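## Task

Six parcels with mail stop codes printed on top are stacked in piles on the cart's upper tier. Place the one labelled P26 in the desk's letter tray so that no part sticks out past the tray's edge. Every other parcel must finish on the cart's upper tier, within its rim. At the end, release the parcel and move the robot away. The robot must not tip over or finish leaning. Anything that stays in place only because the robot is holding it is not counted as done.

## Robot and tools

Robot: a simulated Hello Robot Stretch 4 with a single arm. It has an omni-wheel base, a lift that rides up a mast, an arm that telescopes straight out, a three-joint wrist (yaw, pitch, roll) and a two-finger gripper. It stands about 1.6 m tall, and the edge of the base is at most 0.23 m from the base origin. The cameras are head_camera, head_left_camera, head_right_camera and wrist_camera. Loose objects may occasionally get a small push from outside.

Frames: the base frame sits on the floor under the centre of the base, with x forward, y to the left and z up. hand_pose is reported in this frame. It marks the point halfway between the fingers, 0.015 m back from the tips, and it may not match the true position exactly. With all wrist joints at 0, the hand axes line up with the base axes. The odometry frame is the base frame as it was when the scene began. base_odometry comes only from wheel rotation, so wheel slip shows up as travel. Its heading is in radians from -3.142 to 3.142, with left as positive.

execute_actions: arguments are "actions" (a list holding one action, or empty to just read the state) and an optional "cameras" (a list of names, or "all"; leaving it out or null also gives all; [] gives no images). An action may hold "base", "joints" or both, with optional "pace" and "contact_limits". Alternatively it holds only {"end_of_arm": "enable_torque"}, which powers up any wrist or gripper motor that has shut off, and it then holds its position. All motions within one action begin together.
- base: an offset from where the base was last reported, with exactly one key. translate_m is metres straight ahead, positive forward, -2 to 2. strafe_m is metres sideways, positive left, -2 to 2. rotate_rad is radians turned in place, positive counter-clockwise seen from above, -3.2 to 3.2.
- joints: a single object keyed by joint name. Each value is an absolute target, not an offset. lift_m is 0 to 1.2 m. arm_m is 0 to 0.55 m of extension. wrist_yaw_rad is -1.134 to 4.276 (0 points forward, positive turns left, 3.14 is folded back; above 3.4 the arm may block it). wrist_pitch_rad is -1.117 to 4.259 (0 is level, 1.57 points down). wrist_roll_rad is -1.117 to 4.259 (positive turns clockwise as seen from behind the gripper). gripper_m is the finger gap, 0 to 0.08 m. A joint target outside its range is clipped to the range and the result reports it. Any other out-of-range value, or an unknown key, rejects the whole call and nothing moves.
- pace: "slow", "default", "fast" or "max". The base reaches up to 0.1/0.3/0.4/0.6 m/s and 1/2/3/4 rad/s at these paces. With the lift above 0.2 the speeds are capped further, falling to 0.3 m/s and 1 rad/s at lift 1.2.
- contact_limits: {"arm_m": value}, from 0 (gentlest) to 0.75 (firmest), default 0.5. It sets how much force the arm may apply before it halts.
A single action lasts at most 15 s. A joint or the base left out of an action may keep driving toward its earlier target.

wait: seconds from 0 to 10. Nothing new is commanded. It returns the same state and images as an empty execute_actions call.
zoom_image: camera plus region [x0, y0, x1, y1] in pixels of that camera's most recent full image, with (0,0) at the top left and at most 504x504. It gives a sharper close-up, for example for reading mail stop codes.
finished_scene: scene (1 or 2). It ends that scene permanently, reports whether the task succeeded and starts the next task. Sending a reply with no tool call ends everything.

Results: base_status and joint_status tell how each motion ended. "done" means the target was reached; for the base it only means the wheels turned the commanded amount. "off_target" means it stopped short and may still be pushing. "contact_stop_at_<key>" means it was blocked, and that part goes slack (a slack lift can sink under load, slack wheels can roll). "limit_stop_at_<name>" covers "tilt" (leaning more than 6 degrees: lift, arm and wheels go slack until the lean is gone) and "own_body" (a joint about to hit the robot; moving away is allowed). "torque_fault" means a wrist or gripper motor went limp and needs enable_torque. If any call reports a stop, the rest of the calls in that reply are skipped. on_its_own lists things that were not commanded; its "held at" is the held target, not the actual position. lidar_m gives 12 distances in 30-degree sectors, starting straight ahead and going counter-clockwise (4th left, 7th behind, 10th right). "-" means nothing was seen or something is closer than 0.25 m. It sees from about 0.15 m up to robot height and misses clear or thin things. wrist_depth_mm is a 7x7 grid in mm (100 to 2000) read from the top left. turned_by_wheels and turned_by_imu differing by more than about 0.1 rad suggests slip or a collision. base_tilt is in degrees, with positive meaning forward or right. motor_effort is a percentage with the peak in brackets; wheel positive turns the base right.

Gripping: command a gap smaller than the parcel. "off_target" after closing means something is between the fingers. A gripper effort more than about 50 away from 0 for long causes a fault and may drop the parcel.

Cautions: when starting, unfold with lift_m 0.4 and wrist_yaw_rad 0 in one action. Do not drive or turn carrying more than 1 kg with arm_m above 0.2, especially at fast paces. Avoid pushing hard or for long, avoid pressing the gripper against things during base or arm moves, and avoid drops, knocking parcels off the cart, and tipping. Shorter robot motion time is better. Release the parcel and back away before calling finished_scene.

Each tool is called after ">>>" by a JSON object that holds its "fn" and its "kwargs".

## Session

>>> {"fn": "execute_actions", "kwargs": {"actions": []}}

Scene clock: 0.00 s.
base_odometry: x=+0.000 y=+0.000 heading=+0.000 (m, m, rad; odometry frame)
turned_by_wheels: +0.000 (rad since the last result)
turned_by_imu: +0.000 (rad since the last result)
base_tilt: forward=+1.0 right=+0.0 (deg)
lidar_m: 1.59 1.54 1.30 1.75 1.75 1.91 2.13 1.81 2.04 1.55 1.53 1.92
base_status: not commanded
joint_positions: lift_m=+0.248 arm_m=+0.000 wrist_yaw_rad=+3.086 wrist_pitch_rad=-0.013 wrist_roll_rad=-0.001 gripper_m=+0.040
joint_status: not commanded
motor_effort: lift_m=+20 arm_m=-1 wrist_yaw_rad=-2 wrist_pitch_rad=-8 wrist_roll_rad=-2 gripper_m=-1 wheel_0=+0 wheel_1=+0 wheel_2=+1 (%)
hand_pose: x=-0.0365 y=+0.0992 z=+0.4286 quat_wxyz=(+0.028, +0.006, -0.001, +1.000) (m; base frame)
wrist_depth_mm: - 146 - - - - - / - 145 - - - - - / - 124 182 - - - 1661 / - 138 217 - - - 1661 / 142 1756 - - - - 1661 / 1618 1708 1863 1863 1756 1618 1537 / 1160 1281 113 1138 154 - -
pictures: head_camera, head_left_camera, head_right_camera, wrist_camera
Images, in order (width x height): head_camera 420x560, head_left_camera 420x672, head_right_camera 420x672, wrist_camera 616x392.

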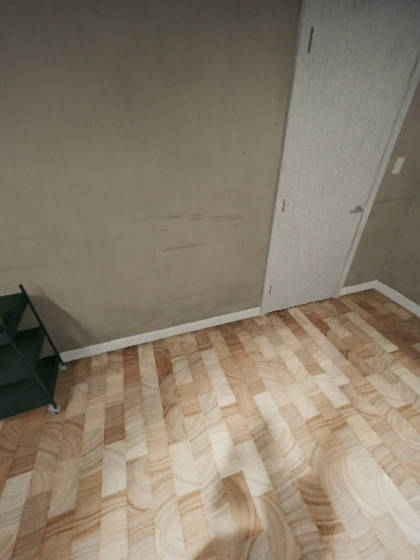

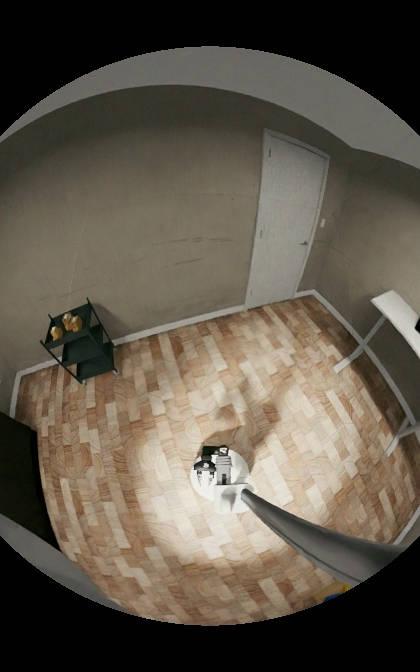

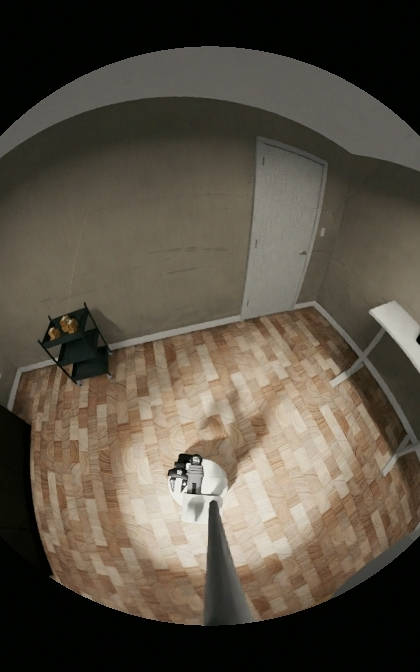

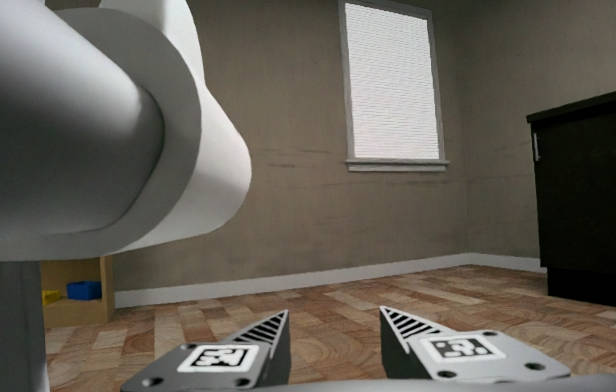

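>>> {"fn": "execute_actions", "kwargs": {"actions": [{"base":{"rotate_rad":0.9},"joints":{"lift_m":1.0,"wrist_yaw_rad":0,"wrist_pitch_rad":1.0},"pace":"fast"}]}}

Scene clock: 7.33 s.
base_odometry: x=+0.000 y=+0.000 heading=+0.900 (m, m, rad; odometry frame)
turned_by_wheels: +0.900 (rad since the last result)
turned_by_imu: +0.889 (rad since the last result)
base_tilt: forward=+1.0 right=+0.0 (deg)
lidar_m: 1.29 1.81 1.72 1.83 2.23 1.82 1.94 1.62 1.54 1.61 1.63 1.58
base_status: done
joint_positions: lift_m=+1.000 arm_m=+0.000 wrist_yaw_rad=+0.000 wrist_pitch_rad=+1.002 wrist_roll_rad=-0.001 gripper_m=+0.040
joint_status: all done
motor_effort: lift_m=+24(23) arm_m=+0(0) wrist_yaw_rad=-3(11) wrist_pitch_rad=-7(7) wrist_roll_rad=-3(2) gripper_m=-1(1) wheel_0=-1(12) wheel_1=+0(6) wheel_2=+0(11) (%)
hand_pose: x=+0.2856 y=-0.0874 z=+0.9987 quat_wxyz=(+0.877, +0.000, +0.480, +0.000) (m; base frame)
wrist_depth_mm: - - 1366 1336 1430 1308 1160 / 1863 1808 1618 1537 1618 1430 1281 / 1576 1618 1576 1537 1464 1464 1366 / 1464 1397 1397 1366 1366 1308 1308 / 1281 1281 1255 1255 1255 1205 1182 / 1182 1160 1160 1138 1098 1078 1078 / 1098 1098 113 1025 154 - -
pictures: head_camera, head_left_camera, head_right_camera, wrist_camera
Images, in order (width x height): head_camera 420x560, head_left_camera 420x672, head_right_camera 420x672, wrist_camera 616x392.

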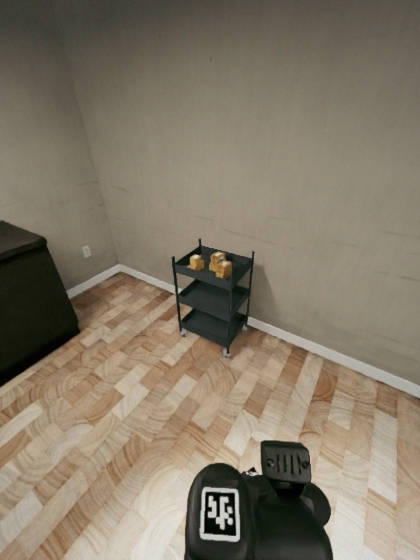

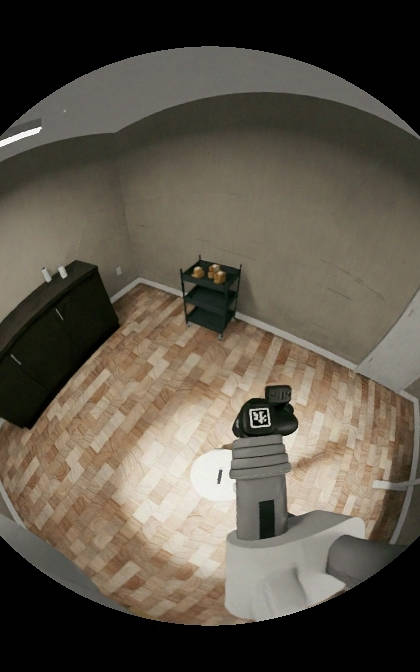

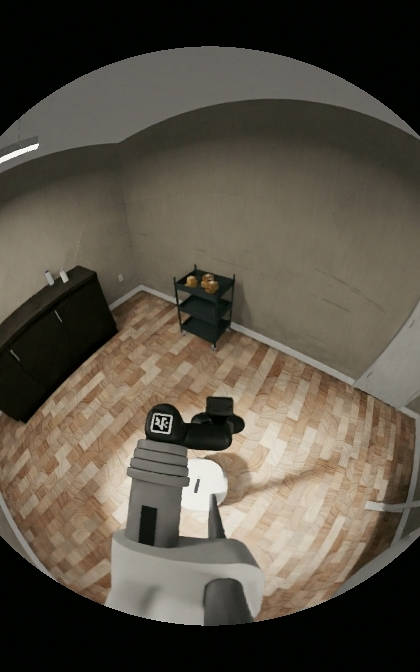

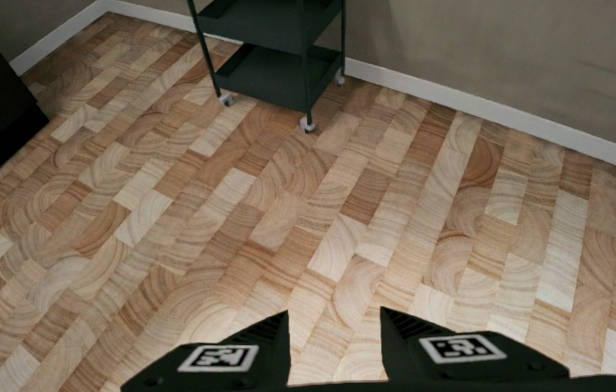

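>>> {"fn": "execute_actions", "kwargs": {"actions": [{"base":{"rotate_rad":0.3},"pace":"fast"}], "cameras": []}}

>>> {"fn": "execute_actions", "kwargs": {"actions": [{"base":{"translate_m":1.12},"joints":{"lift_m":1.1},"pace":"fast"}], "cameras": []}}

>>> {"fn": "execute_actions", "kwargs": {"actions": [{"base":{"rotate_rad":-0.83},"pace":"fast"}]}}

Scene clock: 16.30 s.
base_odometry: x=+0.000 y=+0.000 heading=+1.199 (m, m, rad; odometry frame)
turned_by_wheels: +0.299 (rad since the last result)
turned_by_imu: +0.296 (rad since the last result)
base_tilt: forward=+1.0 right=+0.0 (deg)
lidar_m: 1.35 1.72 1.74 2.40 2.13 1.83 2.57 1.55 1.55 1.78 1.57 1.31
base_status: done
joint_positions: lift_m=+1.000 arm_m=+0.000 wrist_yaw_rad=+0.000 wrist_pitch_rad=+1.002 wrist_roll_rad=-0.001 gripper_m=+0.040
joint_status: not commanded
motor_effort: lift_m=+24(24) arm_m=+0(1) wrist_yaw_rad=-1(2) wrist_pitch_rad=-6(7) wrist_roll_rad=-2(2) gripper_m=+0(1) wheel_0=-3(5) wheel_1=-1(7) wheel_2=-2(9) (%)
hand_pose: x=+0.2856 y=-0.0874 z=+0.9987 quat_wxyz=(+0.877, +0.000, +0.480, +0.000) (m; base frame)
wrist_depth_mm: 1366 1576 - 1863 1229 1336 1205 / 1464 1708 1708 1661 1499 1464 1308 / 1576 1576 1537 1537 1464 1499 1336 / 1464 1430 1366 1366 1366 1336 1281 / 1281 1281 1281 1255 1205 1205 1205 / 1160 1138 1160 1138 1118 1098 1078 / 1098 1098 113 1042 155 - -
pictures: none
No camera images: the call's "cameras" was empty. Leave "cameras" out to get every camera's image.

Scene clock: 20.90 s.
base_odometry: x=+0.406 y=+1.044 heading=+1.200 (m, m, rad; odometry frame)
turned_by_wheels: +0.000 (rad since the last result)
turned_by_imu: -0.002 (rad since the last result)
base_tilt: forward=+1.0 right=+0.0 (deg)
lidar_m: 1.01 0.93 0.92 1.10 2.01 2.76 3.18 2.38 1.56 0.47 0.39 0.39
base_status: done
joint_positions: lift_m=+1.100 arm_m=+0.000 wrist_yaw_rad=+0.000 wrist_pitch_rad=+1.002 wrist_roll_rad=-0.001 gripper_m=+0.040
joint_status: all done
motor_effort: lift_m=+24(25) arm_m=+0(0) wrist_yaw_rad=-1(3) wrist_pitch_rad=-5(5) wrist_roll_rad=-2(1) gripper_m=-1(1) wheel_0=+2(2) wheel_1=+1(5) wheel_2=-1(12) (%)
hand_pose: x=+0.2856 y=-0.0874 z=+1.0988 quat_wxyz=(+0.877, +0.000, +0.480, +0.000) (m; base frame)
wrist_depth_mm: 1182 1336 1366 1008 778 634 554 / 1255 1464 1618 1138 878 707 597 / 1366 1576 1708 1366 1025 778 661 / 1499 1537 1499 1430 1182 668 683 / 1060 1397 1366 1366 647 621 609 / 1098 1281 1229 1229 580 544 512 / 1182 1182 113 1118 154 - -
pictures: none
No camera images: the call's "cameras" was empty. Leave "cameras" out to get every camera's image.

Scene clock: 22.77 s.
base_odometry: x=+0.406 y=+1.044 heading=+0.370 (m, m, rad; odometry frame)
turned_by_wheels: -0.829 (rad since the last result)
turned_by_imu: -0.821 (rad since the last result)
base_tilt: forward=+1.0 right=+0.0 (deg)
lidar_m: 0.39 0.40 1.22 0.91 0.94 1.33 2.91 2.75 2.45 2.42 1.17 0.40
base_status: done
joint_positions: lift_m=+1.100 arm_m=+0.000 wrist_yaw_rad=+0.000 wrist_pitch_rad=+1.002 wrist_roll_rad=-0.001 gripper_m=+0.040
joint_status: not commanded
motor_effort: lift_m=+23(24) arm_m=+0(0) wrist_yaw_rad=-2(1) wrist_pitch_rad=-6(6) wrist_roll_rad=+0(1) gripper_m=-2(1) wheel_0=+3(7) wheel_1=+2(6) wheel_2=+3(8) (%)
hand_pose: x=+0.2856 y=-0.0874 z=+1.0988 quat_wxyz=(+0.877, +0.000, +0.480, +0.000) (m; base frame)
wrist_depth_mm: 640 640 647 661 654 654 661 / 715 732 732 741 759 741 750 / 854 831 809 750 854 891 904 / 1025 976 707 699 991 1118 1098 / 1308 683 627 564 654 1281 1281 / 1308 597 569 591 544 1182 1182 / 1205 1160 113 809 155 - -
pictures: head_camera, head_left_camera, head_right_camera, wrist_camera
Images, in order (width x height): head_camera 420x560, head_left_camera 420x672, head_right_camera 420x672, wrist_camera 616x392.

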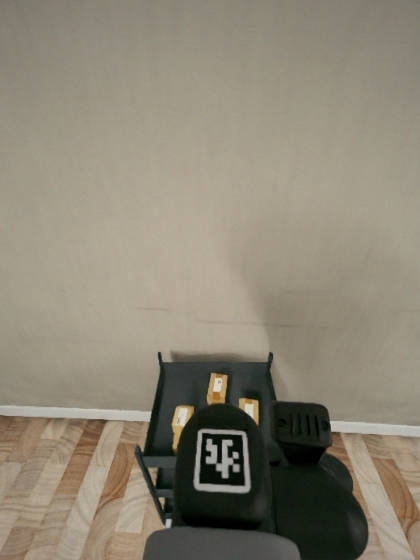

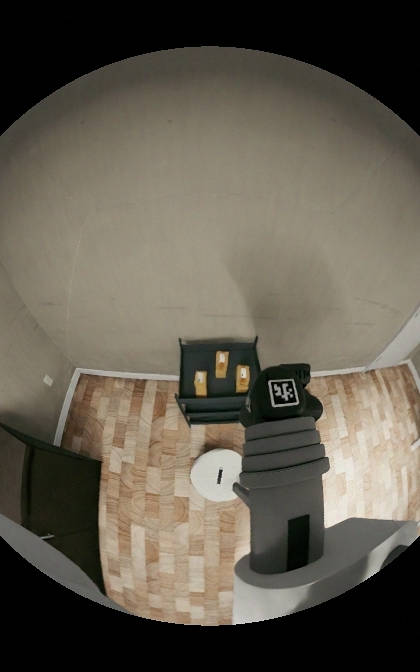

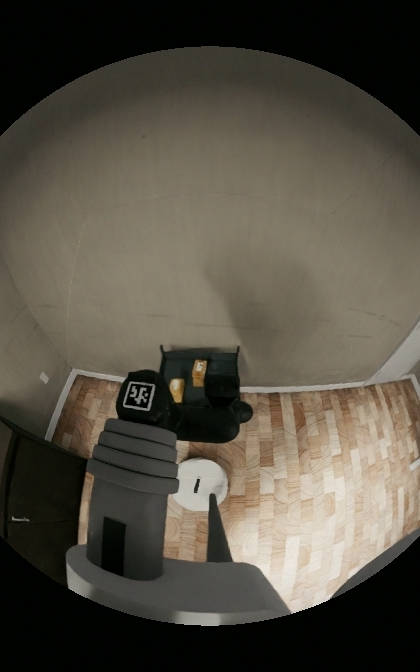

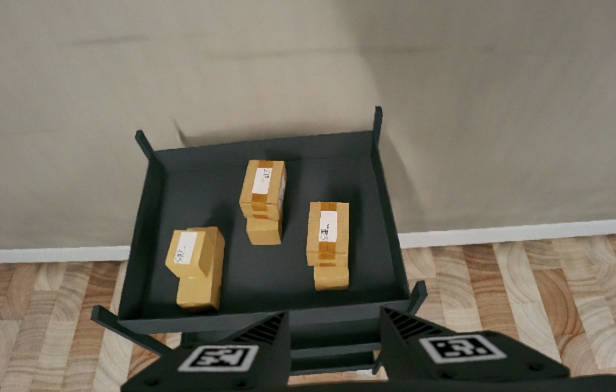

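Look straight down from above.

>>> {"fn": "execute_actions", "kwargs": {"actions": [{"base":{"translate_m":0.07},"joints":{"lift_m":1.05,"arm_m":0.25,"wrist_pitch_rad":1.57,"gripper_m":0.08},"pace":"fast"}], "cameras": ["wrist_camera","head_left_camera"]}}

>>> {"fn": "zoom_image", "kwargs": {"camera": "wrist_camera", "region": [60,0,500,392]}}

Scene clock: 38.13 s.
base_odometry: x=+0.471 y=+1.069 heading=+0.370 (m, m, rad; odometry frame)
turned_by_wheels: +0.000 (rad since the last result)
turned_by_imu: -0.001 (rad since the last result)
base_tilt: forward=+1.0 right=+0.0 (deg)
lidar_m: 0.30 0.32 1.08 0.91 0.95 1.34 2.98 2.82 2.47 2.41 1.11 0.35
base_status: done
joint_positions: lift_m=+1.050 arm_m=+0.249 wrist_yaw_rad=+0.000 wrist_pitch_rad=+1.570 wrist_roll_rad=-0.001 gripper_m=+0.080
joint_status: all done
motor_effort: lift_m=+16(17) arm_m=+7(7) wrist_yaw_rad=-3(1) wrist_pitch_rad=-2(2) wrist_roll_rad=-2(1) gripper_m=+0(0) wheel_0=+1(2) wheel_1=+0(7) wheel_2=-2(11) (%)
hand_pose: x=+0.4199 y=-0.0874 z=+1.0158 quat_wxyz=(+0.707, +0.000, +0.707, +0.000) (m; base frame)
wrist_depth_mm: 597 621 627 603 615 699 699 / 707 508 504 500 500 1025 1025 / 1078 508 404 500 496 1118 1118 / 1182 508 500 445 496 1118 1118 / 1160 418 496 500 492 1118 1098 / 1160 484 496 496 488 1118 1118 / 1182 647 134 931 1118 119 -
pictures: head_left_camera, wrist_camera
Images, in order (width x height): head_left_camera 420x672, wrist_camera 616x392.

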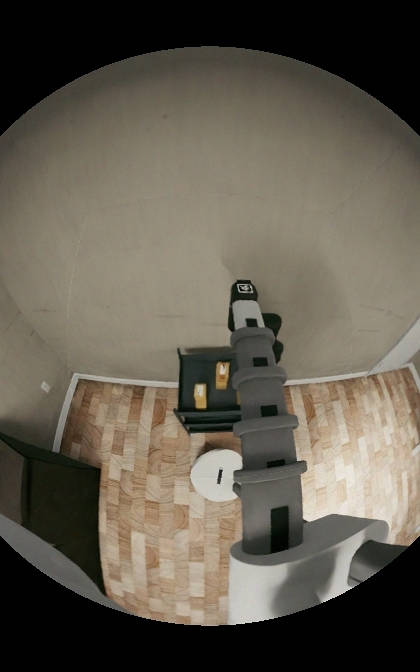

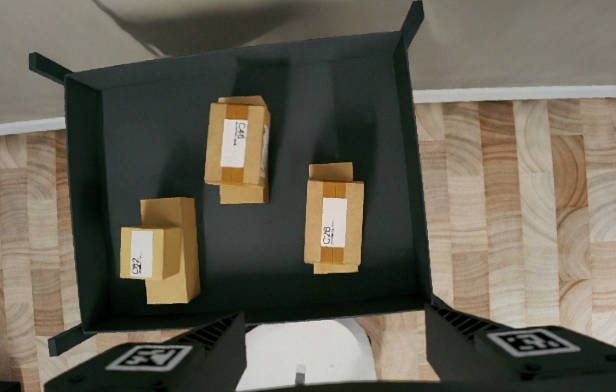

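Region (60, 0, 500, 392) of wrist_camera's 616x392 image, scaled by 1.145; it fills the top 449 rows of this view, and the rest is white.

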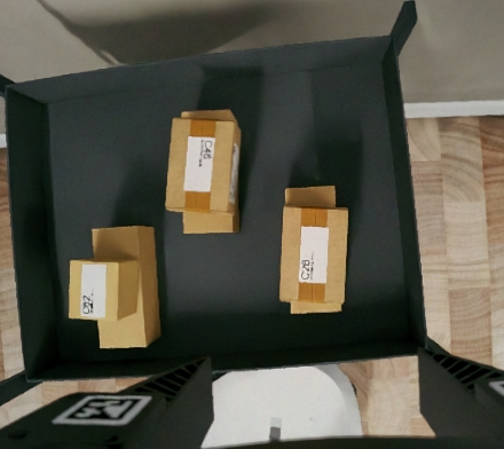

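>>> {"fn": "execute_actions", "kwargs": {"actions": [{"base":{"strafe_m":-0.007},"joints":{"lift_m":0.87,"arm_m":0.272},"pace":"fast"}], "cameras": ["wrist_camera"]}}

Scene clock: 46.77 s.
base_odometry: x=+0.474 y=+1.062 heading=+0.370 (m, m, rad; odometry frame)
turned_by_wheels: +0.000 (rad since the last result)
turned_by_imu: -0.001 (rad since the last result)
base_tilt: forward=+1.0 right=+0.0 (deg)
lidar_m: 0.30 0.33 1.14 0.93 0.96 1.29 2.98 2.86 2.47 2.38 1.12 0.33
base_status: done
joint_positions: lift_m=+0.870 arm_m=+0.271 wrist_yaw_rad=+0.000 wrist_pitch_rad=+1.570 wrist_roll_rad=-0.001 gripper_m=+0.080
joint_status: all done
motor_effort: lift_m=+16(15) arm_m=+7(6) wrist_yaw_rad=-3(2) wrist_pitch_rad=+0(2) wrist_roll_rad=-1(1) gripper_m=+0(0) wheel_0=-1(6) wheel_1=+3(8) wheel_2=+0(3) (%)
hand_pose: x=+0.4418 y=-0.0874 z=+0.8359 quat_wxyz=(+0.707, +0.000, +0.707, +0.000) (m; base frame)
wrist_depth_mm: 314 325 325 324 322 615 661 / 330 224 273 320 320 854 904 / 330 222 258 322 317 960 960 / 330 271 283 267 315 946 946 / 274 322 322 218 314 314 946 / 238 322 319 216 314 279 931 / 237 198 134 319 314 119 -
pictures: wrist_camera
Images, in order (width x height): wrist_camera 616x392.

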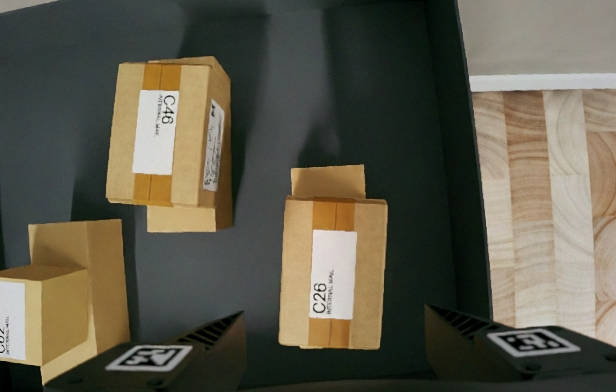

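>>> {"fn": "execute_actions", "kwargs": {"actions": [{"joints":{"lift_m":0.80,"arm_m":0.276,"wrist_roll_rad":0.08}}], "cameras": ["wrist_camera","head_right_camera"]}}

Scene clock: 52.30 s.
base_odometry: x=+0.474 y=+1.062 heading=+0.370 (m, m, rad; odometry frame)
turned_by_wheels: +0.000 (rad since the last result)
turned_by_imu: -0.001 (rad since the last result)
base_tilt: forward=+1.1 right=+0.1 (deg)
lidar_m: 0.33 0.34 1.11 0.93 0.95 1.33 3.00 2.84 2.48 2.41 1.10 0.34
base_status: not commanded
joint_positions: lift_m=+0.800 arm_m=+0.275 wrist_yaw_rad=+0.000 wrist_pitch_rad=+1.570 wrist_roll_rad=+0.080 gripper_m=+0.080
joint_status: all done
motor_effort: lift_m=+16(19) arm_m=+7(3) wrist_yaw_rad=-2(3) wrist_pitch_rad=-2(1) wrist_roll_rad=+0(0) gripper_m=+0(1) wheel_0=-1(1) wheel_1=+3(3) wheel_2=+0(0) (%)
hand_pose: x=+0.4458 y=-0.0874 z=+0.7659 quat_wxyz=(+0.707, +0.028, +0.706, -0.028) (m; base frame)
wrist_depth_mm: 256 257 254 253 251 226 741 / 154 153 254 252 250 227 878 / 153 152 253 250 249 224 891 / 153 152 251 198 247 232 878 / 252 202 251 148 147 244 866 / 234 253 251 147 146 218 530 / 225 189 134 147 146 119 -
pictures: head_right_camera, wrist_camera
Images, in order (width x height): head_right_camera 420x672, wrist_camera 616x392.

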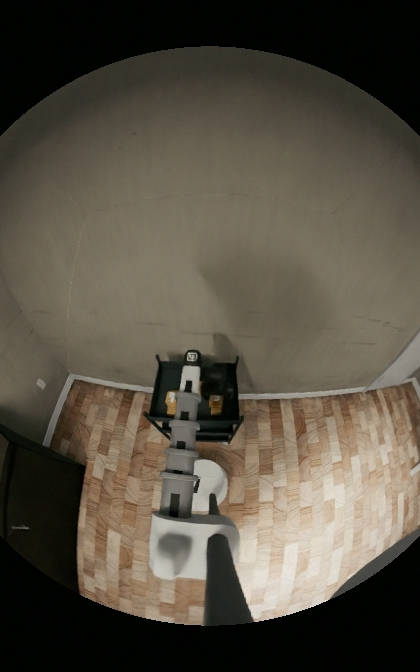

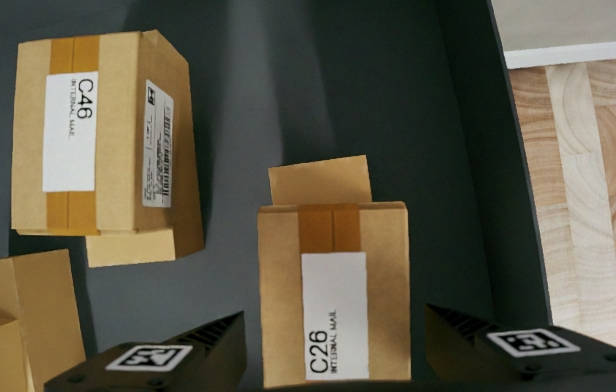

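>>> {"fn": "execute_actions", "kwargs": {"actions": [{"joints":{"lift_m":0.778}}], "cameras": []}}

>>> {"fn": "execute_actions", "kwargs": {"actions": [{"joints":{"gripper_m":0.03}}], "cameras": ["wrist_camera"]}}

Scene clock: 56.93 s.
base_odometry: x=+0.474 y=+1.062 heading=+0.370 (m, m, rad; odometry frame)
turned_by_wheels: +0.000 (rad since the last result)
turned_by_imu: -0.001 (rad since the last result)
base_tilt: forward=+1.0 right=+0.0 (deg)
lidar_m: 0.31 0.32 1.11 0.92 0.98 1.33 2.96 2.85 2.45 2.39 1.11 0.35
base_status: not commanded
joint_positions: lift_m=+0.778 arm_m=+0.275 wrist_yaw_rad=+0.000 wrist_pitch_rad=+1.570 wrist_roll_rad=+0.080 gripper_m=+0.080
joint_status: all done
motor_effort: lift_m=+15(13) arm_m=+7(7) wrist_yaw_rad=-4(2) wrist_pitch_rad=-2(1) wrist_roll_rad=-2(0) gripper_m=+0(1) wheel_0=-1(1) wheel_1=+2(3) wheel_2=+0(0) (%)
hand_pose: x=+0.4458 y=-0.0874 z=+0.7439 quat_wxyz=(+0.707, +0.028, +0.706, -0.028) (m; base frame)
wrist_depth_mm: 131 148 233 231 229 191 750 / 131 150 232 229 228 204 854 / 130 151 231 229 226 218 878 / 130 151 230 176 224 224 854 / 219 179 229 126 125 224 183 / 232 231 229 125 124 217 - / 224 177 126 125 124 119 -
pictures: none
No camera images: the call's "cameras" was empty. Leave "cameras" out to get every camera's image.

Scene clock: 57.93 s.
base_odometry: x=+0.474 y=+1.062 heading=+0.370 (m, m, rad; odometry frame)
turned_by_wheels: +0.000 (rad since the last result)
turned_by_imu: +0.000 (rad since the last result)
base_tilt: forward=+1.0 right=+0.1 (deg)
lidar_m: 0.31 0.31 1.12 0.92 0.96 1.30 2.97 2.84 2.46 2.39 1.09 0.34
base_status: not commanded
joint_positions: lift_m=+0.778 arm_m=+0.275 wrist_yaw_rad=+0.000 wrist_pitch_rad=+1.570 wrist_roll_rad=+0.080 gripper_m=+0.059
joint_status: gripper_m off_target (ended at +0.059, target +0.030)
on_its_own: gripper_m is held at +0.053, not at your +0.030, by its contact guard: the fingers met something
motor_effort: lift_m=+16(15) arm_m=+7(7) wrist_yaw_rad=-3(3) wrist_pitch_rad=-1(2) wrist_roll_rad=+0(1) gripper_m=-41(47) wheel_0=-1(1) wheel_1=+3(3) wheel_2=+0(0) (%)
hand_pose: x=+0.4458 y=-0.0874 z=+0.7439 quat_wxyz=(+0.707, +0.028, +0.706, -0.028) (m; base frame)
wrist_depth_mm: 132 148 232 230 229 194 750 / 131 150 232 229 228 204 866 / 130 151 231 229 227 218 866 / 130 150 230 176 225 224 866 / 218 180 229 126 125 224 184 / 232 232 229 125 125 221 180 / 229 231 121 125 124 - -
pictures: wrist_camera
Images, in order (width x height): wrist_camera 616x392.

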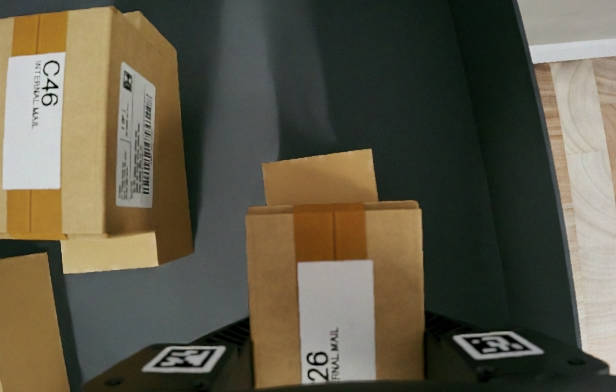

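>>> {"fn": "execute_actions", "kwargs": {"actions": [{"joints":{"lift_m":0.795}}], "cameras": []}}

>>> {"fn": "execute_actions", "kwargs": {"actions": [{"base":{"strafe_m":-0.01},"joints":{"arm_m":0.42,"wrist_roll_rad":-0.03}}], "cameras": ["wrist_camera","head_camera","head_right_camera"]}}

>>> {"fn": "zoom_image", "kwargs": {"camera": "head_camera", "region": [130,340,330,520]}}

Scene clock: 73.90 s.
base_odometry: x=+0.474 y=+1.062 heading=+0.370 (m, m, rad; odometry frame)
turned_by_wheels: +0.000 (rad since the last result)
turned_by_imu: -0.001 (rad since the last result)
base_tilt: forward=+1.0 right=+0.0 (deg)
lidar_m: 0.31 0.33 1.11 0.93 0.96 1.33 2.97 2.85 2.49 2.37 1.09 0.34
base_status: not commanded
joint_positions: lift_m=+0.795 arm_m=+0.275 wrist_yaw_rad=+0.000 wrist_pitch_rad=+1.570 wrist_roll_rad=+0.080 gripper_m=+0.059
joint_status: all done
on_its_own: gripper_m is held at +0.053, not at your +0.030, by its contact guard: the fingers met something
motor_effort: lift_m=+25(24) arm_m=+7(7) wrist_yaw_rad=-3(1) wrist_pitch_rad=-1(0) wrist_roll_rad=-1(2) gripper_m=-41(41) wheel_0=-1(1) wheel_1=+2(3) wheel_2=+0(0) (%)
hand_pose: x=+0.4458 y=-0.0874 z=+0.7601 quat_wxyz=(+0.707, +0.028, +0.706, -0.028) (m; base frame)
wrist_depth_mm: 148 167 248 247 245 220 750 / 147 150 248 246 243 216 891 / 147 150 247 245 243 218 878 / 146 151 246 192 241 233 866 / 241 195 244 126 125 239 866 / 233 247 245 125 125 236 190 / 228 247 121 125 124 - -
pictures: none
No camera images: the call's "cameras" was empty. Leave "cameras" out to get every camera's image.

Scene clock: 75.37 s.
base_odometry: x=+0.478 y=+1.053 heading=+0.370 (m, m, rad; odometry frame)
turned_by_wheels: +0.000 (rad since the last result)
turned_by_imu: +0.000 (rad since the last result)
base_tilt: forward=+1.0 right=+0.0 (deg)
lidar_m: 0.31 0.33 1.11 0.92 0.95 1.30 3.00 2.81 2.45 2.40 1.07 0.33
base_status: done
joint_positions: lift_m=+0.795 arm_m=+0.419 wrist_yaw_rad=+0.000 wrist_pitch_rad=+1.570 wrist_roll_rad=-0.030 gripper_m=+0.059
joint_status: all done
on_its_own: gripper_m is held at +0.053, not at your +0.030, by its contact guard: the fingers met something
motor_effort: lift_m=+25(25) arm_m=+7(9) wrist_yaw_rad=+0(3) wrist_pitch_rad=-1(3) wrist_roll_rad=+0(2) gripper_m=-40(40) wheel_0=+1(9) wheel_1=-1(7) wheel_2=+0(0) (%)
hand_pose: x=+0.5898 y=-0.0874 z=+0.7601 quat_wxyz=(+0.707, -0.011, +0.707, +0.011) (m; base frame)
wrist_depth_mm: 294 296 309 314 315 309 317 / 404 421 439 452 452 449 404 / 723 668 683 621 634 207 866 / 250 248 246 242 240 212 878 / 250 247 245 126 125 216 866 / 249 193 233 125 124 200 866 / 145 146 121 125 124 - -
pictures: head_camera, head_right_camera, wrist_camera
Images, in order (width x height): head_camera 420x560, head_right_camera 420x672, wrist_camera 616x392.

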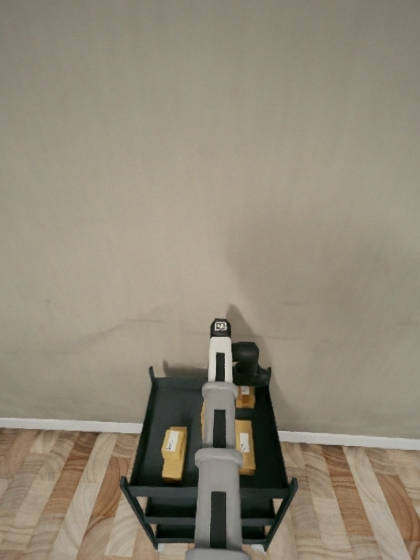

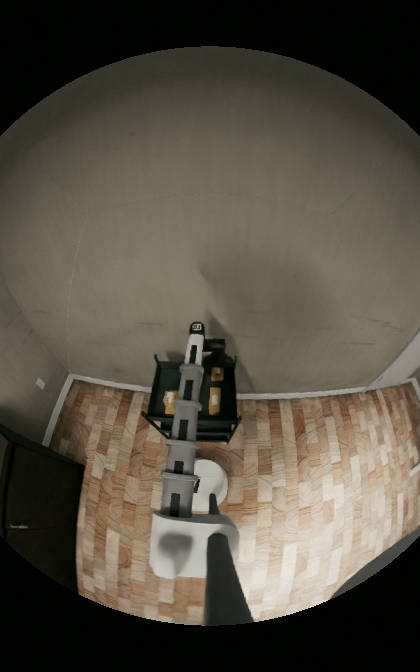

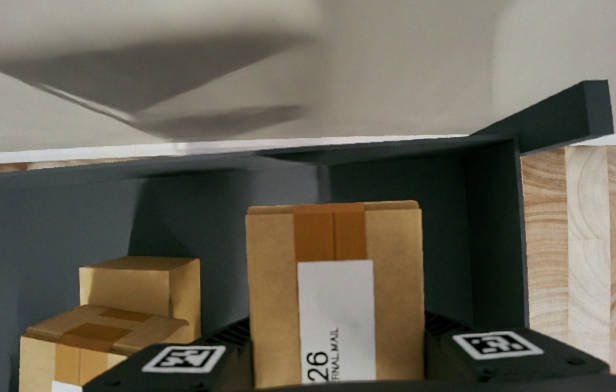

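Region (130, 340, 330, 520) of head_camera's 420x560 image, scaled by 2.520, with more detail than that image has; it fills the top 454 rows of this view, and the rest is white.

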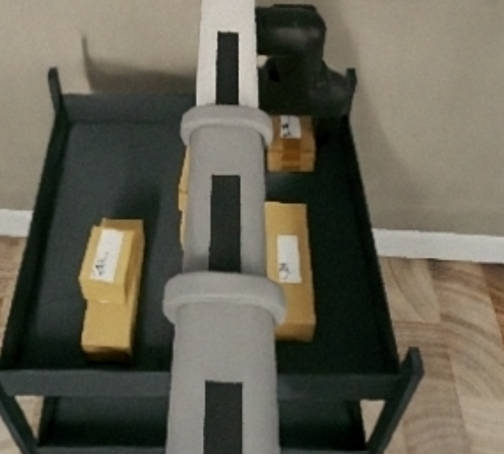

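>>> {"fn": "zoom_image", "kwargs": {"camera": "head_camera", "region": [220,415,270,470]}}

>>> {"fn": "execute_actions", "kwargs": {"actions": [{"base":{"strafe_m":-0.015},"joints":{"lift_m":0.75},"pace":"slow"}], "cameras": ["wrist_camera"]}}

Region (220, 415, 270, 470) of head_camera's 420x560 image, scaled by 9.164, with more detail than that image has; it fills the left 458 columns of this view, and the rest is white.

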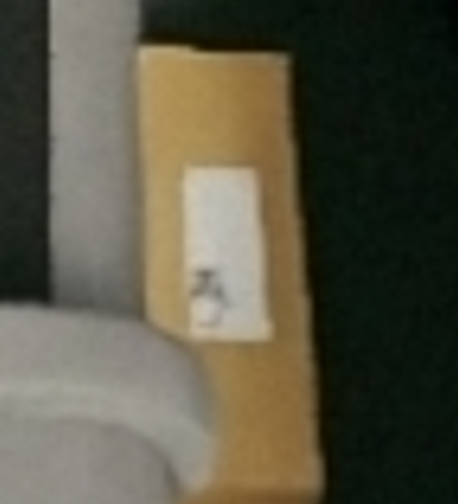

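Scene clock: 83.37 s.
base_odometry: x=+0.483 y=+1.039 heading=+0.370 (m, m, rad; odometry frame)
turned_by_wheels: +0.000 (rad since the last result)
turned_by_imu: -0.001 (rad since the last result)
base_tilt: forward=+1.0 right=+0.0 (deg)
lidar_m: 0.31 0.34 1.10 0.96 0.99 1.35 2.98 2.81 2.41 2.37 1.08 0.35
base_status: done
joint_positions: lift_m=+0.750 arm_m=+0.419 wrist_yaw_rad=+0.000 wrist_pitch_rad=+1.570 wrist_roll_rad=-0.030 gripper_m=+0.059
joint_status: all done
on_its_own: gripper_m is held at +0.053, not at your +0.030, by its contact guard: the fingers met something
motor_effort: lift_m=+16(21) arm_m=+7(8) wrist_yaw_rad=-2(1) wrist_pitch_rad=-1(0) wrist_roll_rad=-1(2) gripper_m=-40(40) wheel_0=+3(8) wheel_1=-3(2) wheel_2=+0(2) (%)
hand_pose: x=+0.5898 y=-0.0874 z=+0.7159 quat_wxyz=(+0.707, -0.011, +0.707, +0.011) (m; base frame)
wrist_depth_mm: 294 296 309 312 314 312 317 / 402 421 436 449 452 449 373 / 554 569 195 180 194 149 831 / 206 204 201 199 197 179 820 / 204 202 200 126 125 182 820 / 151 182 200 125 124 169 809 / 133 150 121 125 124 - -
pictures: wrist_camera
Images, in order (width x height): wrist_camera 616x392.

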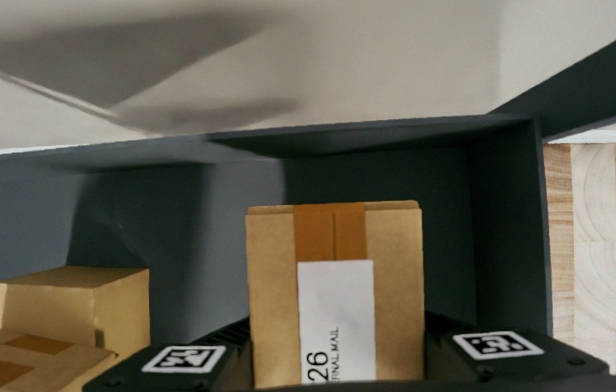

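>>> {"fn": "execute_actions", "kwargs": {"actions": [{"joints":{"lift_m":0.729},"pace":"slow"}], "cameras": []}}

>>> {"fn": "execute_actions", "kwargs": {"actions": [{"joints":{"gripper_m":0.068}}], "cameras": []}}

>>> {"fn": "execute_actions", "kwargs": {"actions": [{"joints":{"lift_m":0.86},"pace":"fast"}], "cameras": []}}

>>> {"fn": "execute_actions", "kwargs": {"actions": [{"base":{"strafe_m":0.125},"joints":{"arm_m":0.33,"lift_m":0.9,"gripper_m":0.08},"pace":"fast"}], "cameras": ["wrist_camera"]}}

Scene clock: 92.07 s.
base_odometry: x=+0.483 y=+1.039 heading=+0.370 (m, m, rad; odometry frame)
turned_by_wheels: +0.000 (rad since the last result)
turned_by_imu: -0.001 (rad since the last result)
base_tilt: forward=+1.0 right=+0.0 (deg)
lidar_m: 0.30 0.32 1.12 0.95 1.00 1.35 2.98 2.81 2.44 2.36 1.09 0.35
base_status: not commanded
joint_positions: lift_m=+0.729 arm_m=+0.419 wrist_yaw_rad=+0.000 wrist_pitch_rad=+1.570 wrist_roll_rad=-0.030 gripper_m=+0.059
joint_status: all done
on_its_own: gripper_m is held at +0.053, not at your +0.030, by its contact guard: the fingers met something
motor_effort: lift_m=+16(13) arm_m=+7(7) wrist_yaw_rad=-1(1) wrist_pitch_rad=+0(1) wrist_roll_rad=-2(2) gripper_m=-40(41) wheel_0=+2(2) wheel_1=-3(3) wheel_2=+0(0) (%)
hand_pose: x=+0.5898 y=-0.0874 z=+0.6949 quat_wxyz=(+0.707, -0.011, +0.707, +0.011) (m; base frame)
wrist_depth_mm: 293 297 306 314 314 312 317 / 404 421 439 445 413 410 373 / 156 147 142 149 163 150 - / 184 182 180 178 176 175 - / 183 182 180 126 125 175 - / 134 180 179 126 125 169 - / 129 158 121 125 124 - -
pictures: none
No camera images: the call's "cameras" was empty. Leave "cameras" out to get every camera's image.

Scene clock: 92.80 s.
base_odometry: x=+0.483 y=+1.039 heading=+0.370 (m, m, rad; odometry frame)
turned_by_wheels: +0.000 (rad since the last result)
turned_by_imu: +0.000 (rad since the last result)
base_tilt: forward=+1.0 right=+0.0 (deg)
lidar_m: 0.29 0.34 1.12 0.93 0.99 1.36 2.96 2.82 2.42 2.37 1.08 0.34
base_status: not commanded
joint_positions: lift_m=+0.729 arm_m=+0.419 wrist_yaw_rad=+0.000 wrist_pitch_rad=+1.570 wrist_roll_rad=-0.030 gripper_m=+0.068
joint_status: all done
motor_effort: lift_m=+16(16) arm_m=+7(7) wrist_yaw_rad=-4(2) wrist_pitch_rad=-1(1) wrist_roll_rad=-3(1) gripper_m=+1(40) wheel_0=+2(3) wheel_1=-3(3) wheel_2=+0(0) (%)
hand_pose: x=+0.5898 y=-0.0874 z=+0.6949 quat_wxyz=(+0.707, -0.011, +0.707, +0.011) (m; base frame)
wrist_depth_mm: 291 297 306 312 314 312 317 / 404 421 436 449 413 410 370 / 155 146 141 149 162 149 - / 183 182 181 179 177 176 - / 183 181 180 129 127 175 - / 134 180 180 128 127 169 - / 129 158 126 127 126 102 -
pictures: none
No camera images: the call's "cameras" was empty. Leave "cameras" out to get every camera's image.

Scene clock: 94.10 s.
base_odometry: x=+0.483 y=+1.039 heading=+0.370 (m, m, rad; odometry frame)
turned_by_wheels: +0.000 (rad since the last result)
turned_by_imu: +0.000 (rad since the last result)
base_tilt: forward=+1.1 right=+0.0 (deg)
lidar_m: 0.31 0.33 1.13 0.96 0.98 1.37 2.98 2.80 2.43 2.35 1.09 0.35
base_status: not commanded
joint_positions: lift_m=+0.860 arm_m=+0.419 wrist_yaw_rad=+0.000 wrist_pitch_rad=+1.570 wrist_roll_rad=-0.030 gripper_m=+0.068
joint_status: all done
motor_effort: lift_m=+24(25) arm_m=+7(7) wrist_yaw_rad=-4(3) wrist_pitch_rad=-1(1) wrist_roll_rad=-4(4) gripper_m=+0(1) wheel_0=+2(2) wheel_1=-3(3) wheel_2=+0(0) (%)
hand_pose: x=+0.5898 y=-0.0874 z=+0.8252 quat_wxyz=(+0.707, -0.011, +0.707, +0.011) (m; base frame)
wrist_depth_mm: 293 296 306 314 314 312 317 / 404 421 439 445 452 449 449 / 715 750 798 723 723 640 854 / 317 314 312 307 304 946 931 / 317 314 309 258 303 960 931 / 315 211 277 256 276 931 931 / 315 209 126 301 303 102 -
pictures: none
No camera images: the call's "cameras" was empty. Leave "cameras" out to get every camera's image.

Scene clock: 95.53 s.
base_odometry: x=+0.438 y=+1.156 heading=+0.370 (m, m, rad; odometry frame)
turned_by_wheels: +0.000 (rad since the last result)
turned_by_imu: +0.000 (rad since the last result)
base_tilt: forward=+1.0 right=+0.0 (deg)
lidar_m: 0.29 0.33 1.12 0.83 0.85 1.18 2.97 2.88 2.59 2.52 1.09 0.33
base_status: done
joint_positions: lift_m=+0.900 arm_m=+0.331 wrist_yaw_rad=+0.000 wrist_pitch_rad=+1.570 wrist_roll_rad=-0.030 gripper_m=+0.080
joint_status: all done
motor_effort: lift_m=+24(23) arm_m=-7(7) wrist_yaw_rad=-2(4) wrist_pitch_rad=-2(2) wrist_roll_rad=-3(2) gripper_m=+1(1) wheel_0=+0(14) wheel_1=-2(8) wheel_2=+0(1) (%)
hand_pose: x=+0.5023 y=-0.0874 z=+0.8652 quat_wxyz=(+0.707, -0.011, +0.707, +0.011) (m; base frame)
wrist_depth_mm: 469 477 492 500 504 480 469 / 539 357 347 338 347 300 312 / 330 357 351 349 345 296 320 / 325 357 351 247 343 298 327 / 320 353 351 246 343 340 332 / 1025 351 300 343 342 289 334 / 1008 193 134 343 343 119 -
pictures: wrist_camera
Images, in order (width x height): wrist_camera 616x392.

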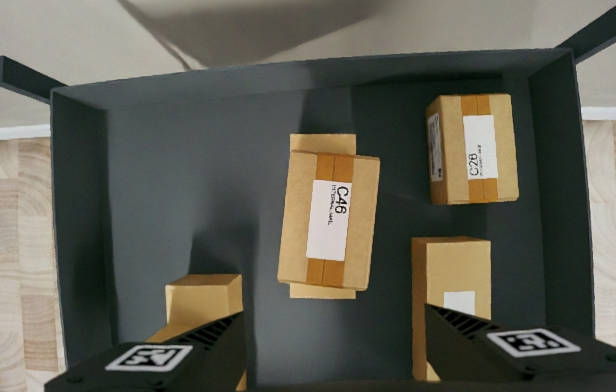

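>>> {"fn": "execute_actions", "kwargs": {"actions": [{"joints":{"arm_m":0.363,"lift_m":0.825,"wrist_roll_rad":0.09},"pace":"fast"}], "cameras": ["wrist_camera"]}}

Scene clock: 100.63 s.
base_odometry: x=+0.438 y=+1.156 heading=+0.370 (m, m, rad; odometry frame)
turned_by_wheels: +0.000 (rad since the last result)
turned_by_imu: -0.001 (rad since the last result)
base_tilt: forward=+1.0 right=+0.1 (deg)
lidar_m: 0.31 0.34 1.10 0.83 0.85 1.19 2.97 2.87 2.57 2.50 1.10 0.33
base_status: not commanded
joint_positions: lift_m=+0.825 arm_m=+0.362 wrist_yaw_rad=+0.000 wrist_pitch_rad=+1.570 wrist_roll_rad=+0.090 gripper_m=+0.080
joint_status: all done
motor_effort: lift_m=+16(22) arm_m=+7(8) wrist_yaw_rad=-3(1) wrist_pitch_rad=+0(2) wrist_roll_rad=-2(5) gripper_m=+0(0) wheel_0=-1(0) wheel_1=-2(2) wheel_2=+0(0) (%)
hand_pose: x=+0.5328 y=-0.0874 z=+0.7909 quat_wxyz=(+0.707, +0.032, +0.706, -0.032) (m; base frame)
wrist_depth_mm: 345 370 402 436 436 237 239 / 452 455 258 251 272 255 270 / 262 279 278 276 272 222 220 / 281 279 277 222 271 220 220 / 281 279 274 172 271 268 267 / 279 277 276 171 171 216 266 / 271 201 134 171 170 119 -
pictures: wrist_camera
Images, in order (width x height): wrist_camera 616x392.

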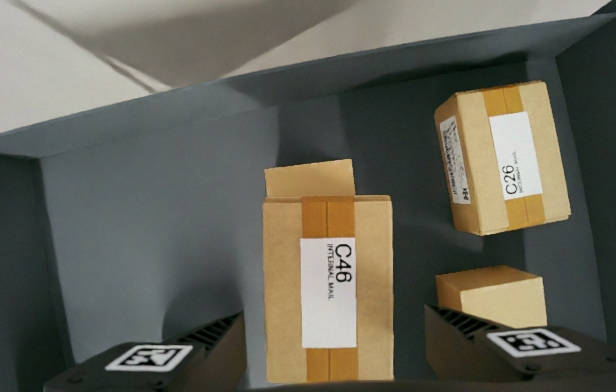

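>>> {"fn": "execute_actions", "kwargs": {"actions": [{"base":{"strafe_m":0.003},"joints":{"arm_m":0.367,"lift_m":0.778}}], "cameras": []}}

>>> {"fn": "execute_actions", "kwargs": {"actions": [{"joints":{"gripper_m":0.03}}], "cameras": ["wrist_camera"]}}

>>> {"fn": "execute_actions", "kwargs": {"actions": [{"joints":{"lift_m":0.795}}], "cameras": []}}

>>> {"fn": "execute_actions", "kwargs": {"actions": [{"base":{"strafe_m":0.12},"joints":{"arm_m":0.42,"wrist_roll_rad":-0.03}}], "cameras": ["wrist_camera","head_camera"]}}

>>> {"fn": "zoom_image", "kwargs": {"camera": "head_camera", "region": [220,370,340,490]}}

Scene clock: 111.23 s.
base_odometry: x=+0.437 y=+1.159 heading=+0.370 (m, m, rad; odometry frame)
turned_by_wheels: +0.000 (rad since the last result)
turned_by_imu: -0.001 (rad since the last result)
base_tilt: forward=+1.0 right=+0.0 (deg)
lidar_m: 0.31 0.32 1.12 0.82 0.86 1.18 2.97 2.86 2.56 2.51 1.10 0.33
base_status: done
joint_positions: lift_m=+0.778 arm_m=+0.366 wrist_yaw_rad=+0.000 wrist_pitch_rad=+1.570 wrist_roll_rad=+0.090 gripper_m=+0.080
joint_status: all done
motor_effort: lift_m=+16(16) arm_m=+7(10) wrist_yaw_rad=-1(0) wrist_pitch_rad=+0(1) wrist_roll_rad=+0(1) gripper_m=+1(0) wheel_0=+1(12) wheel_1=+0(6) wheel_2=+0(0) (%)
hand_pose: x=+0.5368 y=-0.0874 z=+0.7439 quat_wxyz=(+0.707, +0.032, +0.706, -0.032) (m; base frame)
wrist_depth_mm: 338 366 377 180 179 193 214 / 382 193 202 228 228 224 175 / 234 232 230 229 226 204 174 / 236 232 229 176 224 216 174 / 233 230 230 125 125 223 220 / 232 230 228 125 124 190 192 / 231 178 126 124 124 119 -
pictures: none
No camera images: the call's "cameras" was empty. Leave "cameras" out to get every camera's image.

Scene clock: 112.23 s.
base_odometry: x=+0.437 y=+1.159 heading=+0.370 (m, m, rad; odometry frame)
turned_by_wheels: +0.000 (rad since the last result)
turned_by_imu: +0.000 (rad since the last result)
base_tilt: forward=+1.0 right=+0.0 (deg)
lidar_m: 0.32 0.30 1.11 0.82 0.86 1.20 2.98 2.86 2.56 2.53 1.09 0.32
base_status: not commanded
joint_positions: lift_m=+0.778 arm_m=+0.366 wrist_yaw_rad=+0.000 wrist_pitch_rad=+1.570 wrist_roll_rad=+0.090 gripper_m=+0.059
joint_status: gripper_m off_target (ended at +0.059, target +0.030)
on_its_own: gripper_m is held at +0.053, not at your +0.030, by its contact guard: the fingers met something
motor_effort: lift_m=+16(16) arm_m=+8(7) wrist_yaw_rad=+0(2) wrist_pitch_rad=-2(1) wrist_roll_rad=+1(2) gripper_m=-41(46) wheel_0=+1(1) wheel_1=+0(0) wheel_2=+0(0) (%)
hand_pose: x=+0.5368 y=-0.0874 z=+0.7439 quat_wxyz=(+0.707, +0.032, +0.706, -0.032) (m; base frame)
wrist_depth_mm: 342 362 377 180 179 193 214 / 382 194 202 229 227 224 175 / 233 233 231 229 227 202 174 / 233 231 230 176 224 216 174 / 233 231 229 126 124 223 221 / 232 230 229 125 124 204 185 / 230 230 121 124 124 - -
pictures: wrist_camera
Images, in order (width x height): wrist_camera 616x392.

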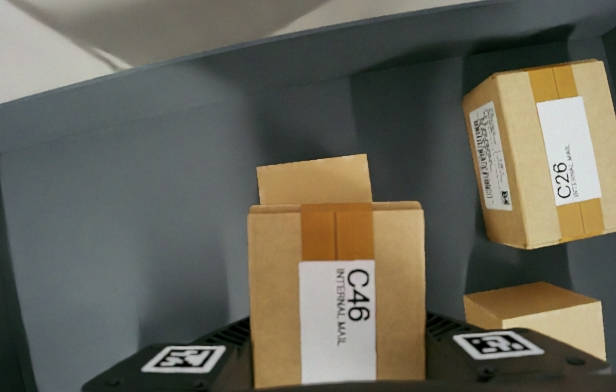

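Scene clock: 113.00 s.
base_odometry: x=+0.437 y=+1.159 heading=+0.370 (m, m, rad; odometry frame)
turned_by_wheels: +0.000 (rad since the last result)
turned_by_imu: +0.000 (rad since the last result)
base_tilt: forward=+1.0 right=+0.0 (deg)
lidar_m: 0.31 0.33 1.09 0.83 0.86 1.19 2.96 2.86 2.53 2.49 1.11 0.35
base_status: not commanded
joint_positions: lift_m=+0.795 arm_m=+0.366 wrist_yaw_rad=+0.000 wrist_pitch_rad=+1.570 wrist_roll_rad=+0.090 gripper_m=+0.059
joint_status: all done
on_its_own: gripper_m is held at +0.053, not at your +0.030, by its contact guard: the fingers met something
motor_effort: lift_m=+25(30) arm_m=+7(7) wrist_yaw_rad=-2(3) wrist_pitch_rad=-1(1) wrist_roll_rad=-1(0) gripper_m=-41(41) wheel_0=+1(1) wheel_1=+0(0) wheel_2=+0(0) (%)
hand_pose: x=+0.5368 y=-0.0874 z=+0.7602 quat_wxyz=(+0.707, +0.032, +0.706, -0.032) (m; base frame)
wrist_depth_mm: 340 362 394 402 200 198 215 / 421 220 211 231 242 240 190 / 236 248 246 245 242 203 189 / 251 249 247 191 241 216 189 / 250 247 245 126 124 238 236 / 249 246 245 125 124 204 189 / 248 247 121 125 123 - -
pictures: none
No camera images: the call's "cameras" was empty. Leave "cameras" out to get every camera's image.

Scene clock: 114.57 s.
base_odometry: x=+0.393 y=+1.271 heading=+0.370 (m, m, rad; odometry frame)
turned_by_wheels: +0.000 (rad since the last result)
turned_by_imu: -0.001 (rad since the last result)
base_tilt: forward=+1.0 right=+0.0 (deg)
lidar_m: 0.30 0.80 1.13 0.71 0.73 1.02 2.97 2.92 2.70 2.65 0.44 0.33
base_status: done
joint_positions: lift_m=+0.795 arm_m=+0.419 wrist_yaw_rad=+0.000 wrist_pitch_rad=+1.570 wrist_roll_rad=-0.030 gripper_m=+0.059
joint_status: all done
on_its_own: gripper_m is held at +0.053, not at your +0.030, by its contact guard: the fingers met something
motor_effort: lift_m=+25(25) arm_m=+7(5) wrist_yaw_rad=-3(2) wrist_pitch_rad=-1(2) wrist_roll_rad=-3(6) gripper_m=-41(41) wheel_0=-1(13) wheel_1=+0(4) wheel_2=+0(2) (%)
hand_pose: x=+0.5898 y=-0.0874 z=+0.7602 quat_wxyz=(+0.707, -0.011, +0.707, +0.010) (m; base frame)
wrist_depth_mm: 297 301 309 317 319 315 320 / 407 427 442 455 459 455 452 / 564 683 809 809 732 741 647 / 151 202 246 204 241 238 236 / 917 232 245 125 124 238 208 / 904 226 244 125 124 206 185 / 917 891 121 124 124 - -
pictures: head_camera, wrist_camera
Images, in order (width x height): head_camera 420x560, wrist_camera 616x392.

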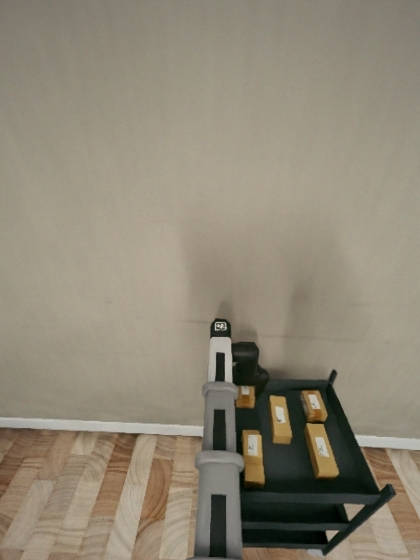

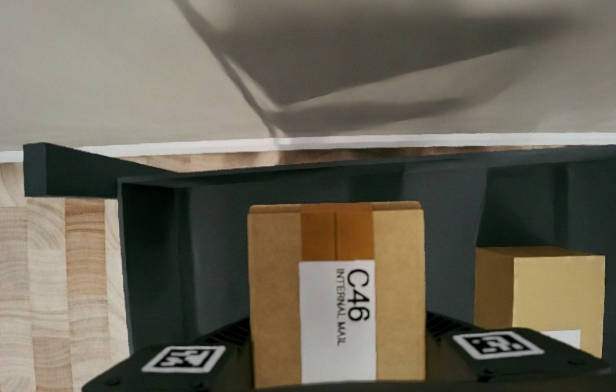

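Region (220, 370, 340, 490) of head_camera's 420x560 image, scaled by 4.200, with more detail than that image has.

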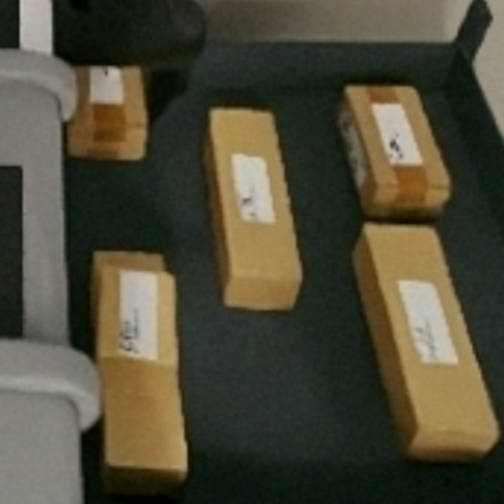

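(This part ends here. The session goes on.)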